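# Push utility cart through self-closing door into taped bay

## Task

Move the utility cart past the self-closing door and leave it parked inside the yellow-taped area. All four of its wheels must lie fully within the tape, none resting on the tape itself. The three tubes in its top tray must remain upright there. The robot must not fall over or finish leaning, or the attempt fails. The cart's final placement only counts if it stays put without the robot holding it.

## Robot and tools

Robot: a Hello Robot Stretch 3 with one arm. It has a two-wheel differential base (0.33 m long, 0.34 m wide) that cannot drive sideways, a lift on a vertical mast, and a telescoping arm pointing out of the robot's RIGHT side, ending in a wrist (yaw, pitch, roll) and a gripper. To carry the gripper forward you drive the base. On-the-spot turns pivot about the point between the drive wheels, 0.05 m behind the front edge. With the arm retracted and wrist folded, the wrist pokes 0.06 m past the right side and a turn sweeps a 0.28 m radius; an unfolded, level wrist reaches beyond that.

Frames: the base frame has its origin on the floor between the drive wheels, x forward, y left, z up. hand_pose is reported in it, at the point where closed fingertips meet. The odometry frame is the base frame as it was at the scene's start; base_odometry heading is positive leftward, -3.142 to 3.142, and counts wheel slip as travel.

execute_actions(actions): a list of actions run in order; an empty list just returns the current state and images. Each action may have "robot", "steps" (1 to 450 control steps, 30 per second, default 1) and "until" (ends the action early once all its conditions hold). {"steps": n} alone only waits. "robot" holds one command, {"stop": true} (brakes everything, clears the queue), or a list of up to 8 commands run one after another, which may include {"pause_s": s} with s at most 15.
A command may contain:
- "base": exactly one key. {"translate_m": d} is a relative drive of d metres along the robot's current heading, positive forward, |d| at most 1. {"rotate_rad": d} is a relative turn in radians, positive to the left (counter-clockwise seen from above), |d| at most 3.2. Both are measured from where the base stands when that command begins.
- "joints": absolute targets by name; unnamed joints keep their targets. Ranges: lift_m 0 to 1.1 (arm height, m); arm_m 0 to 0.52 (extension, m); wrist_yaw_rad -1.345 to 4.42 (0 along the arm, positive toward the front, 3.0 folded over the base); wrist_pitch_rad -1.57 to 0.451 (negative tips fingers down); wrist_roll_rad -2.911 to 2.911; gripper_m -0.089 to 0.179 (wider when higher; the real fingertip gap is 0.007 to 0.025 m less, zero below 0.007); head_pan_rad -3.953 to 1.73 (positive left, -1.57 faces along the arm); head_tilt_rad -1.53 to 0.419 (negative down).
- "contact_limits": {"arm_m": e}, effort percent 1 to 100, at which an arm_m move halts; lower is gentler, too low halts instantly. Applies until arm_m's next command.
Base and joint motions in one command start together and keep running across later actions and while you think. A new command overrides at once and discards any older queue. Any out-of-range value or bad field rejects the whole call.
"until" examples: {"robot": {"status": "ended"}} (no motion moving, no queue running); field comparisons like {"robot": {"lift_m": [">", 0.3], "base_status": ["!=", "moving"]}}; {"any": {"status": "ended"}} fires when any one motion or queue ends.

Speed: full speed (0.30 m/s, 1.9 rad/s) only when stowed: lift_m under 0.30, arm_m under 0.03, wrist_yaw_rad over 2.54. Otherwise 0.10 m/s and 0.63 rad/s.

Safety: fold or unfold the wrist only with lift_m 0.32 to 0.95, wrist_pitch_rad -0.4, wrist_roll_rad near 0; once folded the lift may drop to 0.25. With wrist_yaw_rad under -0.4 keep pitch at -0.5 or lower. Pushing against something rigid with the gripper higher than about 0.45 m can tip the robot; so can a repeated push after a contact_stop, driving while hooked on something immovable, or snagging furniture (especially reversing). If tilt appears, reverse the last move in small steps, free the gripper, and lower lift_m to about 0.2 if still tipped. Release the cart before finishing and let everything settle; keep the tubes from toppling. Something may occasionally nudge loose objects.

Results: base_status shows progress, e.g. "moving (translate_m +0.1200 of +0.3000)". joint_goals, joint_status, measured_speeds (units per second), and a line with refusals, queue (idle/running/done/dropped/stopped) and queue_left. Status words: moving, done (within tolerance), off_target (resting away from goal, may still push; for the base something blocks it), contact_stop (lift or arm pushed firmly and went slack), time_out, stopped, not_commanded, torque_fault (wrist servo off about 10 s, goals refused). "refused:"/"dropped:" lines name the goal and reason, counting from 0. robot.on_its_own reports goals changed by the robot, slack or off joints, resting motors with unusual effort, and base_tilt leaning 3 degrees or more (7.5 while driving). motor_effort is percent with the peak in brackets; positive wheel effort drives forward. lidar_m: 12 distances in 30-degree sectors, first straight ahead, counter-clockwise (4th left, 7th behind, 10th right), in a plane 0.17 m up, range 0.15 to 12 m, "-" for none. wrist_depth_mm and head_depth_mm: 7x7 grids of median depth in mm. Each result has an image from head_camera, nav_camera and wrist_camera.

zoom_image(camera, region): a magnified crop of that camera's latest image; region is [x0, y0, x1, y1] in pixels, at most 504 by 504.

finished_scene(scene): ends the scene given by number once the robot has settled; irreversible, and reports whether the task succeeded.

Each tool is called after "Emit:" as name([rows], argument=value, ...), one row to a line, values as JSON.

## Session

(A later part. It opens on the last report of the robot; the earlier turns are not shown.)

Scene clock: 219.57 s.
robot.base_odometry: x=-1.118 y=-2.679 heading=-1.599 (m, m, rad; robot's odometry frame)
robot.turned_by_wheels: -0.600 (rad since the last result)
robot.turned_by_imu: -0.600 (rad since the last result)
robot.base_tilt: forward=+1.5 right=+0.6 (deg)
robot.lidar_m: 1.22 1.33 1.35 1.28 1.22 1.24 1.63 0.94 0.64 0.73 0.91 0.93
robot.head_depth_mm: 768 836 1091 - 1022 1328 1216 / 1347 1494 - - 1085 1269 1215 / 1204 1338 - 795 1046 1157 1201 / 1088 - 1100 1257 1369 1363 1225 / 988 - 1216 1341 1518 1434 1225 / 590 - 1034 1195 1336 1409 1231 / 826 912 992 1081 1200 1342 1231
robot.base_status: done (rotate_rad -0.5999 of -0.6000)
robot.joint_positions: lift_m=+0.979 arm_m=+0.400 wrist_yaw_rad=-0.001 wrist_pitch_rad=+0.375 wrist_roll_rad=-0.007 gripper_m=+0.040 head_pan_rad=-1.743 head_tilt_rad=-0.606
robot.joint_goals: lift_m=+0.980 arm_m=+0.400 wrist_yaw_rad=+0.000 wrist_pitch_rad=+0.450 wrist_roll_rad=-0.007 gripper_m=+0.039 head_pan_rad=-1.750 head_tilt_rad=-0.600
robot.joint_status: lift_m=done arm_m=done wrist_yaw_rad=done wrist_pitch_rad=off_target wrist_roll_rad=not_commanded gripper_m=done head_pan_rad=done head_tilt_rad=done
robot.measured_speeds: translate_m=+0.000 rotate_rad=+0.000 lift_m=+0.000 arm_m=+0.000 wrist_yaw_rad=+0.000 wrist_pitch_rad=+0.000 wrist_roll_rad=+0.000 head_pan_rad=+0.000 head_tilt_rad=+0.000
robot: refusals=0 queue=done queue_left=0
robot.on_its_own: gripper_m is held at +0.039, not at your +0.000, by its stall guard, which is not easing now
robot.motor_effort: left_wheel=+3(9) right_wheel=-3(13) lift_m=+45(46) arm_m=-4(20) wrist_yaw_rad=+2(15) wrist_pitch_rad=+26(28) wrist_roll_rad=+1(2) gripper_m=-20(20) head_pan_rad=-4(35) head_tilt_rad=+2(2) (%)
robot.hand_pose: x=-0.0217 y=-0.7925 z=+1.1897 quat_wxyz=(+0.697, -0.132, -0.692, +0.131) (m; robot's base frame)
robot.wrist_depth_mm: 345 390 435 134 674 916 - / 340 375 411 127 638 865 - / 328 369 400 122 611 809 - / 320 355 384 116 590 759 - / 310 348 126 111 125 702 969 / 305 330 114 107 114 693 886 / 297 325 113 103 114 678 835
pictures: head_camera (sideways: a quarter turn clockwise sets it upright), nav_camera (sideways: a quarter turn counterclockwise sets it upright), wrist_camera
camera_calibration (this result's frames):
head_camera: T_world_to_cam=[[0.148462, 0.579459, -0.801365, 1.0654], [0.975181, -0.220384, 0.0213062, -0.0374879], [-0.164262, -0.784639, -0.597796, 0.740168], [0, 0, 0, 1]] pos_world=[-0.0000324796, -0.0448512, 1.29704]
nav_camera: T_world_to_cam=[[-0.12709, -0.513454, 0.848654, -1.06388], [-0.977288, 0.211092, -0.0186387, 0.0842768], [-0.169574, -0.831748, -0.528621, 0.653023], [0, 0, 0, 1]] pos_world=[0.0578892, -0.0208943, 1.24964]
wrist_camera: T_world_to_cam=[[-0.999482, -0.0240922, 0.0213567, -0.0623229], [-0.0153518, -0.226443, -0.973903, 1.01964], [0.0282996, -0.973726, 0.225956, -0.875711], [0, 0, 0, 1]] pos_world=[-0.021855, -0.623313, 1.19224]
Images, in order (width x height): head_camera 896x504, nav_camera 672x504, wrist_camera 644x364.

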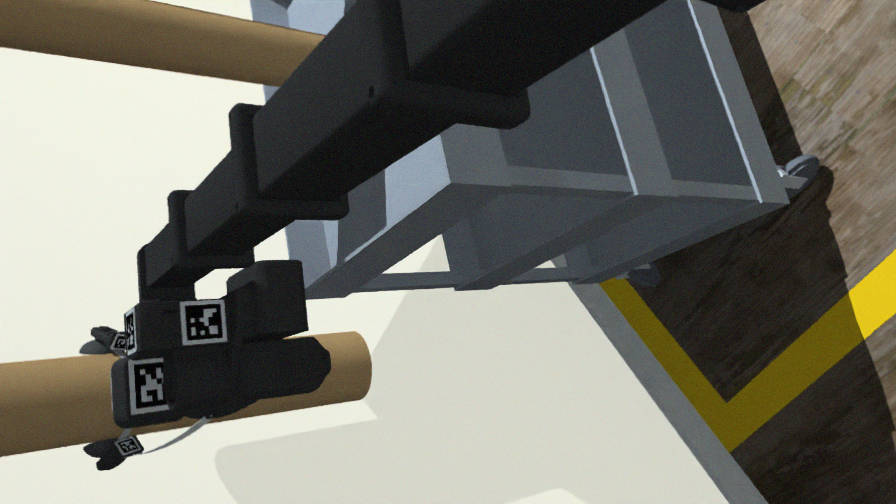

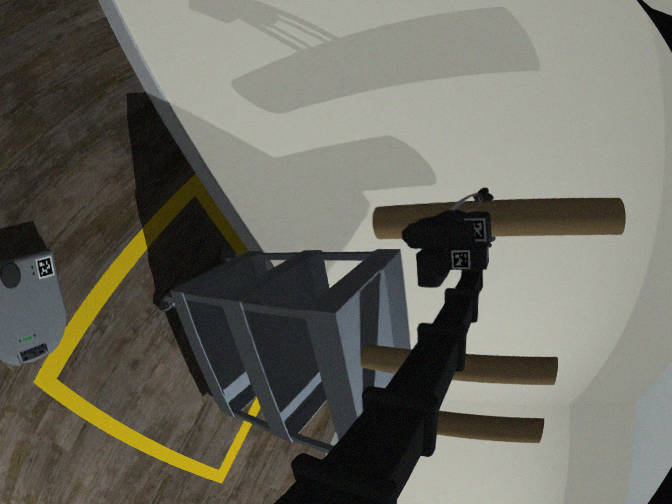

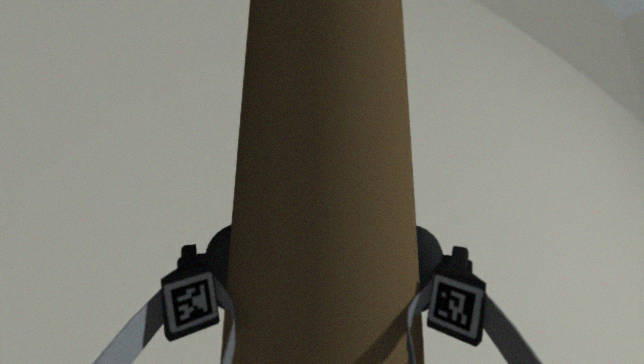

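Emit:
execute_actions([
  {"robot":[{"joints":{"arm_m":0.51}},{"base":{"rotate_rad":-0.26},"joints":{"head_pan_rad":-1.5}},{"joints":{"lift_m":0.86}},{"joints":{"lift_m":0.8}}],"steps":350,"until":{"robot":{"status":"ended"}}},
])

Scene clock: 226.60 s.
robot.base_odometry: x=-1.118 y=-2.679 heading=-1.859 (m, m, rad; robot's odometry frame)
robot.turned_by_wheels: -0.260 (rad since the last result)
robot.turned_by_imu: -0.259 (rad since the last result)
robot.base_tilt: forward=+1.6 right=+0.5 (deg)
robot.lidar_m: 1.02 1.33 1.33 1.46 1.22 1.21 1.36 2.22 0.72 0.64 0.91 0.91
robot.head_depth_mm: 761 861 1046 937 - - 1208 / 1389 1498 937 799 1103 1291 1217 / 721 796 - 782 1070 1136 1208 / 1056 1154 1105 1253 1193 1368 1229 / 1015 1115 1189 1337 1528 1442 1224 / 928 1009 1105 1217 1351 1411 1228 / 855 923 1004 1095 1214 1334 1228
robot.base_status: done (rotate_rad -0.2599 of -0.2600)
robot.joint_positions: lift_m=+0.828 arm_m=+0.510 wrist_yaw_rad=+0.000 wrist_pitch_rad=+0.436 wrist_roll_rad=-0.006 gripper_m=+0.040 head_pan_rad=-1.507 head_tilt_rad=-0.606
robot.joint_goals: lift_m=+0.828 arm_m=+0.510 wrist_yaw_rad=+0.000 wrist_pitch_rad=+0.450 wrist_roll_rad=-0.006 gripper_m=+0.039 head_pan_rad=-1.500 head_tilt_rad=-0.600
robot.joint_status: lift_m=contact_stop arm_m=done wrist_yaw_rad=done wrist_pitch_rad=off_target wrist_roll_rad=not_commanded gripper_m=done head_pan_rad=done head_tilt_rad=done
robot.measured_speeds: translate_m=+0.000 rotate_rad=-0.001 lift_m=-0.002 arm_m=+0.000 wrist_yaw_rad=+0.010 wrist_pitch_rad=+0.000 wrist_roll_rad=+0.000 head_pan_rad=+0.000 head_tilt_rad=+0.000
robot: refusals=0 queue=dropped queue_left=0
robot.on_its_own: gripper_m is held at +0.039, not at your +0.000, by its stall guard, which is not easing now; lift_m is slack since a contact_stop, until your next command for it (your +0.800 is given up)
robot.motor_effort: left_wheel=+3(13) right_wheel=-3(15) lift_m=+25(45) arm_m=+2(5) wrist_yaw_rad=+0(4) wrist_pitch_rad=-1(26) wrist_roll_rad=+1(1) gripper_m=-20(20) head_pan_rad=+4(28) head_tilt_rad=+2(2) (%)
robot.hand_pose: x=-0.0214 y=-0.8972 z=+1.0532 quat_wxyz=(+0.693, -0.153, -0.688, +0.152) (m; robot's base frame)
robot.wrist_depth_mm: 388 463 535 141 - 304 234 / 379 445 523 134 - - 221 / 368 427 491 126 - - 214 / 358 415 466 120 978 - 206 / 348 403 128 113 126 - 202 / 338 378 115 108 115 - 198 / 330 378 113 103 112 - 195
pictures: head_camera (sideways: a quarter turn clockwise sets it upright), nav_camera (sideways: a quarter turn counterclockwise sets it upright), wrist_camera
camera_calibration (this result's frames):
head_camera: T_world_to_cam=[[0.00888342, 0.598109, -0.801365, 1.06625], [0.999679, 0.013699, 0.0213062, -0.0376373], [0.0237214, -0.801297, -0.597796, 0.739022], [0, 0, 0, 1]] pos_world=[0.0106227, -0.045042, 1.29704]
nav_camera: T_world_to_cam=[[-0.00353427, -0.528937, 0.848654, -1.06464], [-0.999556, -0.023226, -0.0186387, 0.0844126], [0.0295695, -0.848343, -0.52862, 0.651808], [0, 0, 0, 1]] pos_world=[0.0613388, -0.00820817, 1.24964]
wrist_camera: T_world_to_cam=[[-0.999459, -0.0238011, 0.0226813, -0.062821], [-0.0149559, -0.285224, -0.958344, 0.793864], [0.0292789, -0.958165, 0.284714, -0.994706], [0, 0, 0, 1]] pos_world=[-0.0217902, -0.728158, 1.04543]
Images, in order (width x height): head_camera 896x504, nav_camera 672x504, wrist_camera 644x364.

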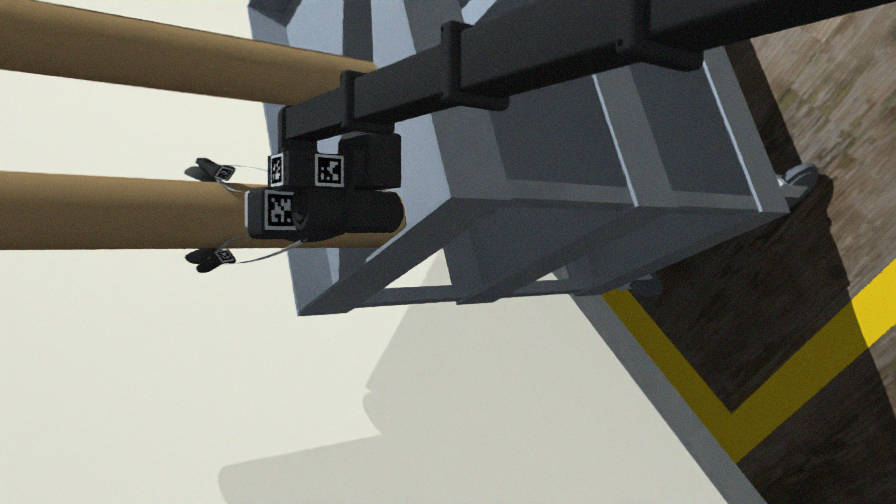

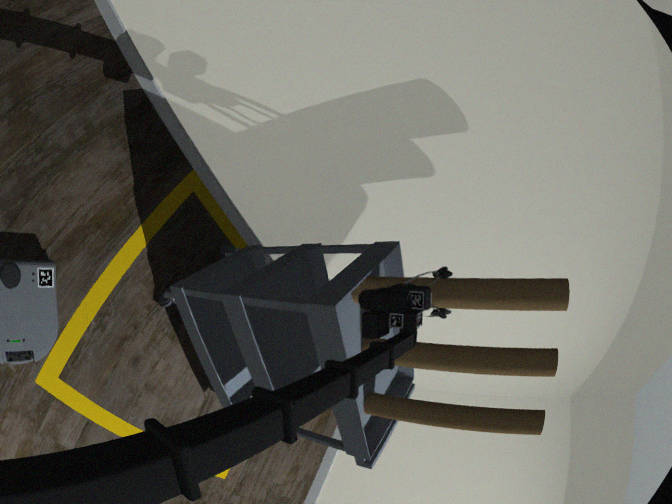

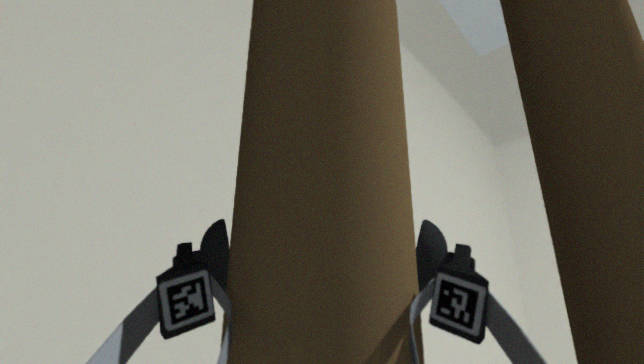

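Emit:
execute_actions([
  {"robot":[{"joints":{"gripper_m":0.16,"lift_m":0.835}},{"joints":{"arm_m":0.1}},{"joints":{"lift_m":0.22,"wrist_pitch_rad":0}},{"joints":{"arm_m":0.3}},{"joints":{"gripper_m":-0.03}},{"base":{"translate_m":-0.05}},{"base":{"translate_m":-0.06}},{"joints":{"gripper_m":0.1}}],"steps":450,"until":{"robot":{"status":"ended"}}},
  {"steps":450,"until":{"robot":{"status":"ended"}}},
])

Scene clock: 249.73 s.
robot.base_odometry: x=-1.087 y=-2.573 heading=-1.859 (m, m, rad; robot's odometry frame)
robot.turned_by_wheels: +0.000 (rad since the last result)
robot.turned_by_imu: -0.003 (rad since the last result)
robot.base_tilt: forward=+1.5 right=+0.5 (deg)
robot.lidar_m: 1.11 1.40 1.39 1.35 1.13 1.13 1.27 2.07 0.77 0.65 0.99 0.99
robot.head_depth_mm: 1733 1957 1050 1248 1209 1358 1216 / 786 870 998 955 1138 1328 1223 / 1354 1509 1104 886 1107 1272 - / 711 789 885 887 1024 1270 1214 / 1089 1195 1108 1297 1485 1437 1225 / 1013 1099 1202 1332 1482 1435 1223 / 937 1007 1095 1194 1319 1401 1234
robot.base_status: done (translate_m -0.0600 of -0.0600)
robot.joint_positions: lift_m=+0.220 arm_m=+0.300 wrist_yaw_rad=+0.020 wrist_pitch_rad=-0.017 wrist_roll_rad=-0.006 gripper_m=+0.100 head_pan_rad=-1.507 head_tilt_rad=-0.606
robot.joint_goals: lift_m=+0.220 arm_m=+0.300 wrist_yaw_rad=+0.018 wrist_pitch_rad=+0.000 wrist_roll_rad=-0.006 gripper_m=+0.100 head_pan_rad=-1.500 head_tilt_rad=-0.600
robot.joint_status: lift_m=done arm_m=done wrist_yaw_rad=done wrist_pitch_rad=done wrist_roll_rad=not_commanded gripper_m=done head_pan_rad=done head_tilt_rad=done
robot.measured_speeds: translate_m=+0.000 rotate_rad=+0.000 lift_m=+0.000 arm_m=+0.000 wrist_yaw_rad=+0.000 wrist_pitch_rad=+0.000 wrist_roll_rad=+0.000 head_pan_rad=+0.000 head_tilt_rad=+0.000
robot: refusals=0 queue=done queue_left=0
robot.motor_effort: left_wheel=+3(22) right_wheel=-3(35) lift_m=+23(31) arm_m=+1(5) wrist_yaw_rad=-2(51) wrist_pitch_rad=+8(8) wrist_roll_rad=+1(1) gripper_m=+0(99) head_pan_rad=+4(5) head_tilt_rad=+2(2) (%)
robot.hand_pose: x=-0.0164 y=-0.7006 z=+0.3306 quat_wxyz=(+0.710, +0.013, -0.704, +0.001) (m; robot's base frame)
robot.wrist_depth_mm: 481 552 195 109 178 176 174 / 490 574 335 111 336 338 331 / 495 577 689 113 - - - / 498 578 689 116 - - - / 505 581 651 119 699 712 - / 511 586 494 121 532 528 508 / 508 571 400 124 396 376 395
pictures: head_camera (sideways: a quarter turn clockwise sets it upright), nav_camera (sideways: a quarter turn counterclockwise sets it upright), wrist_camera
camera_calibration (this result's frames):
head_camera: T_world_to_cam=[[0.00876532, 0.598096, -0.801377, 1.06626], [0.999676, 0.0138984, 0.0213072, -0.0376385], [0.0238816, -0.801304, -0.597781, 0.739001], [0, 0, 0, 1]] pos_world=[0.0106317, -0.0450412, 1.29704]
nav_camera: T_world_to_cam=[[-0.00342999, -0.528922, 0.848664, -1.06465], [-0.999552, -0.0234254, -0.0186395, 0.0844136], [0.0297391, -0.848347, -0.528604, 0.651786], [0, 0, 0, 1]] pos_world=[0.0613405, -0.00819816, 1.24964]
wrist_camera: T_world_to_cam=[[-0.998656, -0.0508812, 0.00988786, -0.0514778], [-0.0180553, 0.162662, -0.986517, 0.480609], [0.0485868, -0.985369, -0.163362, -0.471344], [0, 0, 0, 1]] pos_world=[-0.01983, -0.545244, 0.397638]
Images, in order (width x height): head_camera 896x504, nav_camera 672x504, wrist_camera 644x364.

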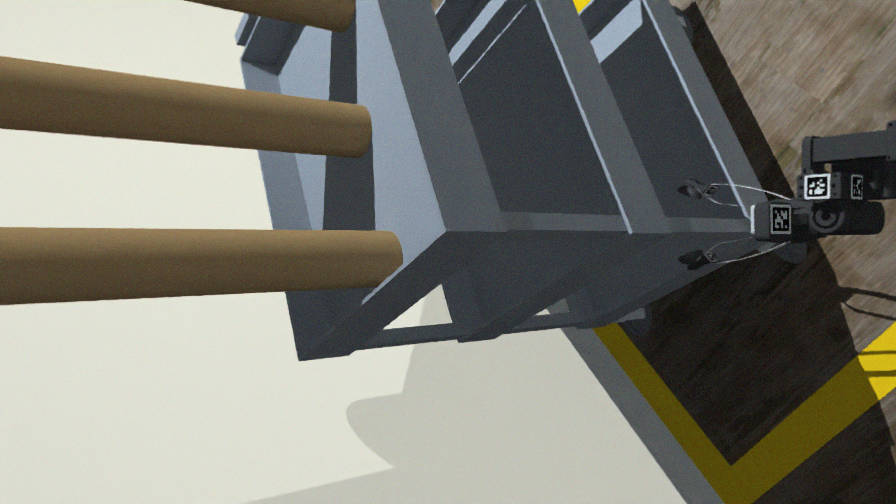

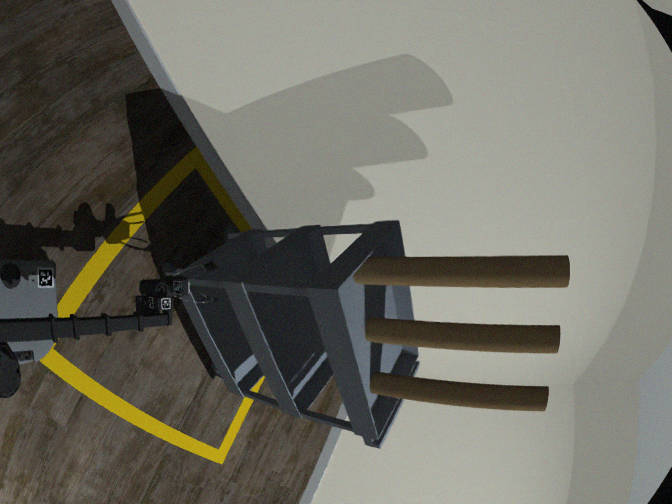

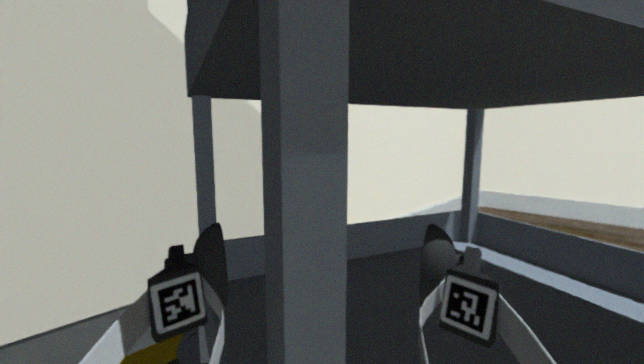

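Pulling a bit more along the arm.

Emit:
execute_actions([
  {"robot":[{"joints":{"gripper_m":-0.03,"head_tilt_rad":-0.85}},{"joints":{"arm_m":0.26}},{"joints":{"arm_m":0.22}},{"joints":{"arm_m":0.18}},{"joints":{"gripper_m":0.12}},{"joints":{"arm_m":0.02}},{"joints":{"wrist_pitch_rad":-0.3}}],"steps":450,"until":{"robot":{"status":"ended"}}},
])

Scene clock: 261.10 s.
robot.base_odometry: x=-1.087 y=-2.573 heading=-1.859 (m, m, rad; robot's odometry frame)
robot.turned_by_wheels: +0.000 (rad since the last result)
robot.turned_by_imu: -0.001 (rad since the last result)
robot.base_tilt: forward=+1.5 right=+0.5 (deg)
robot.lidar_m: 1.11 1.40 1.40 1.36 1.13 1.13 1.27 2.06 0.66 0.53 0.99 0.99
robot.head_depth_mm: 1665 933 851 1151 1419 1266 1130 / 729 876 797 1098 1354 1270 1128 / 1382 934 775 1044 1254 1270 1151 / 662 769 777 1049 1154 1266 1129 / 674 804 1174 1215 1410 1257 1131 / 1067 959 1311 1557 1448 1265 1127 / 982 1084 1226 1400 1442 1262 1130
robot.base_status: done (translate_m -0.0600 of -0.0600)
robot.joint_positions: lift_m=+0.220 arm_m=+0.020 wrist_yaw_rad=-0.020 wrist_pitch_rad=-0.314 wrist_roll_rad=-0.006 gripper_m=+0.120 head_pan_rad=-1.507 head_tilt_rad=-0.839
robot.joint_goals: lift_m=+0.220 arm_m=+0.020 wrist_yaw_rad=-0.021 wrist_pitch_rad=-0.300 wrist_roll_rad=-0.006 gripper_m=+0.120 head_pan_rad=-1.500 head_tilt_rad=-0.850
robot.joint_status: lift_m=done arm_m=done wrist_yaw_rad=done wrist_pitch_rad=done wrist_roll_rad=not_commanded gripper_m=done head_pan_rad=done head_tilt_rad=done
robot.measured_speeds: translate_m=+0.000 rotate_rad=+0.000 lift_m=+0.000 arm_m=+0.000 wrist_yaw_rad=+0.000 wrist_pitch_rad=+0.000 wrist_roll_rad=+0.000 head_pan_rad=+0.000 head_tilt_rad=+0.000
robot: refusals=0 queue=done queue_left=0
robot.on_its_own: wrist_yaw_rad is held at -0.021, not at your +0.000, by its stall guard, which is not easing now
robot.motor_effort: left_wheel=+2(6) right_wheel=-3(11) lift_m=+23(23) arm_m=-3(9) wrist_yaw_rad=-1(25) wrist_pitch_rad=+6(8) wrist_roll_rad=+1(1) gripper_m=-1(97) head_pan_rad=+4(5) head_tilt_rad=-4(20) (%)
robot.hand_pose: x=-0.0263 y=-0.4015 z=+0.2571 quat_wxyz=(+0.700, +0.104, -0.697, -0.118) (m; robot's base frame)
robot.wrist_depth_mm: 612 705 853 - - - - / 631 738 914 836 - - - / 660 768 660 618 745 687 - / 663 753 512 319 391 482 835 / 627 643 640 328 396 637 633 / 507 534 513 470 511 523 500 / 430 411 419 428 422 407 418
pictures: head_camera (sideways: a quarter turn clockwise sets it upright), nav_camera (sideways: a quarter turn counterclockwise sets it upright), wrist_camera
camera_calibration (this result's frames):
head_camera: T_world_to_cam=[[-0.0020782, 0.767245, -0.641351, 0.857775], [0.999905, 0.0103482, 0.00913949, -0.0217943], [0.0136491, -0.641271, -0.767193, 0.959411], [0, 0, 0, 1]] pos_world=[0.0104798, -0.0426554, 1.28639]
nav_camera: T_world_to_cam=[[0.0082321, -0.710874, 0.703271, -0.875199], [-0.999757, -0.0202336, -0.00874975, 0.0715353], [0.0204497, -0.703028, -0.710868, 0.88894], [0, 0, 0, 1]] pos_world=[0.0605441, 0.00424135, 1.24805]
wrist_camera: T_world_to_cam=[[-0.999927, -0.0120953, 0.000379503, -0.0274559], [-0.00571523, 0.444376, -0.895822, 0.44937], [0.0106666, -0.895759, -0.444413, -0.0809543], [0, 0, 0, 1]] pos_world=[-0.0240221, -0.272537, 0.366589]
Images, in order (width x height): head_camera 896x504, nav_camera 672x504, wrist_camera 644x364.

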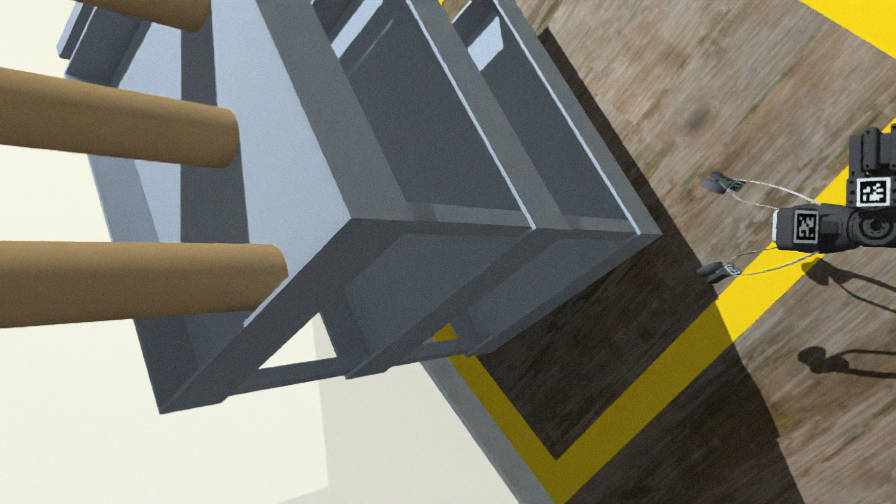

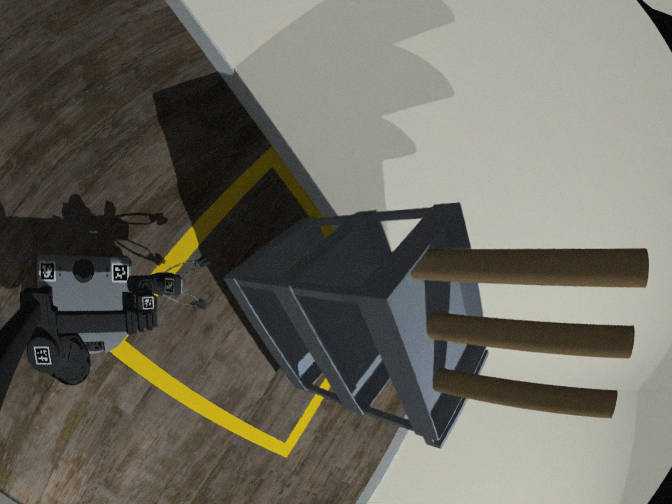

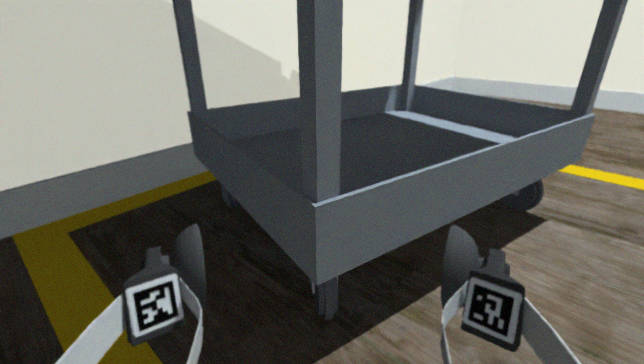

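Emit:
finished_scene(scene=2)

The scene is finished: the task was done.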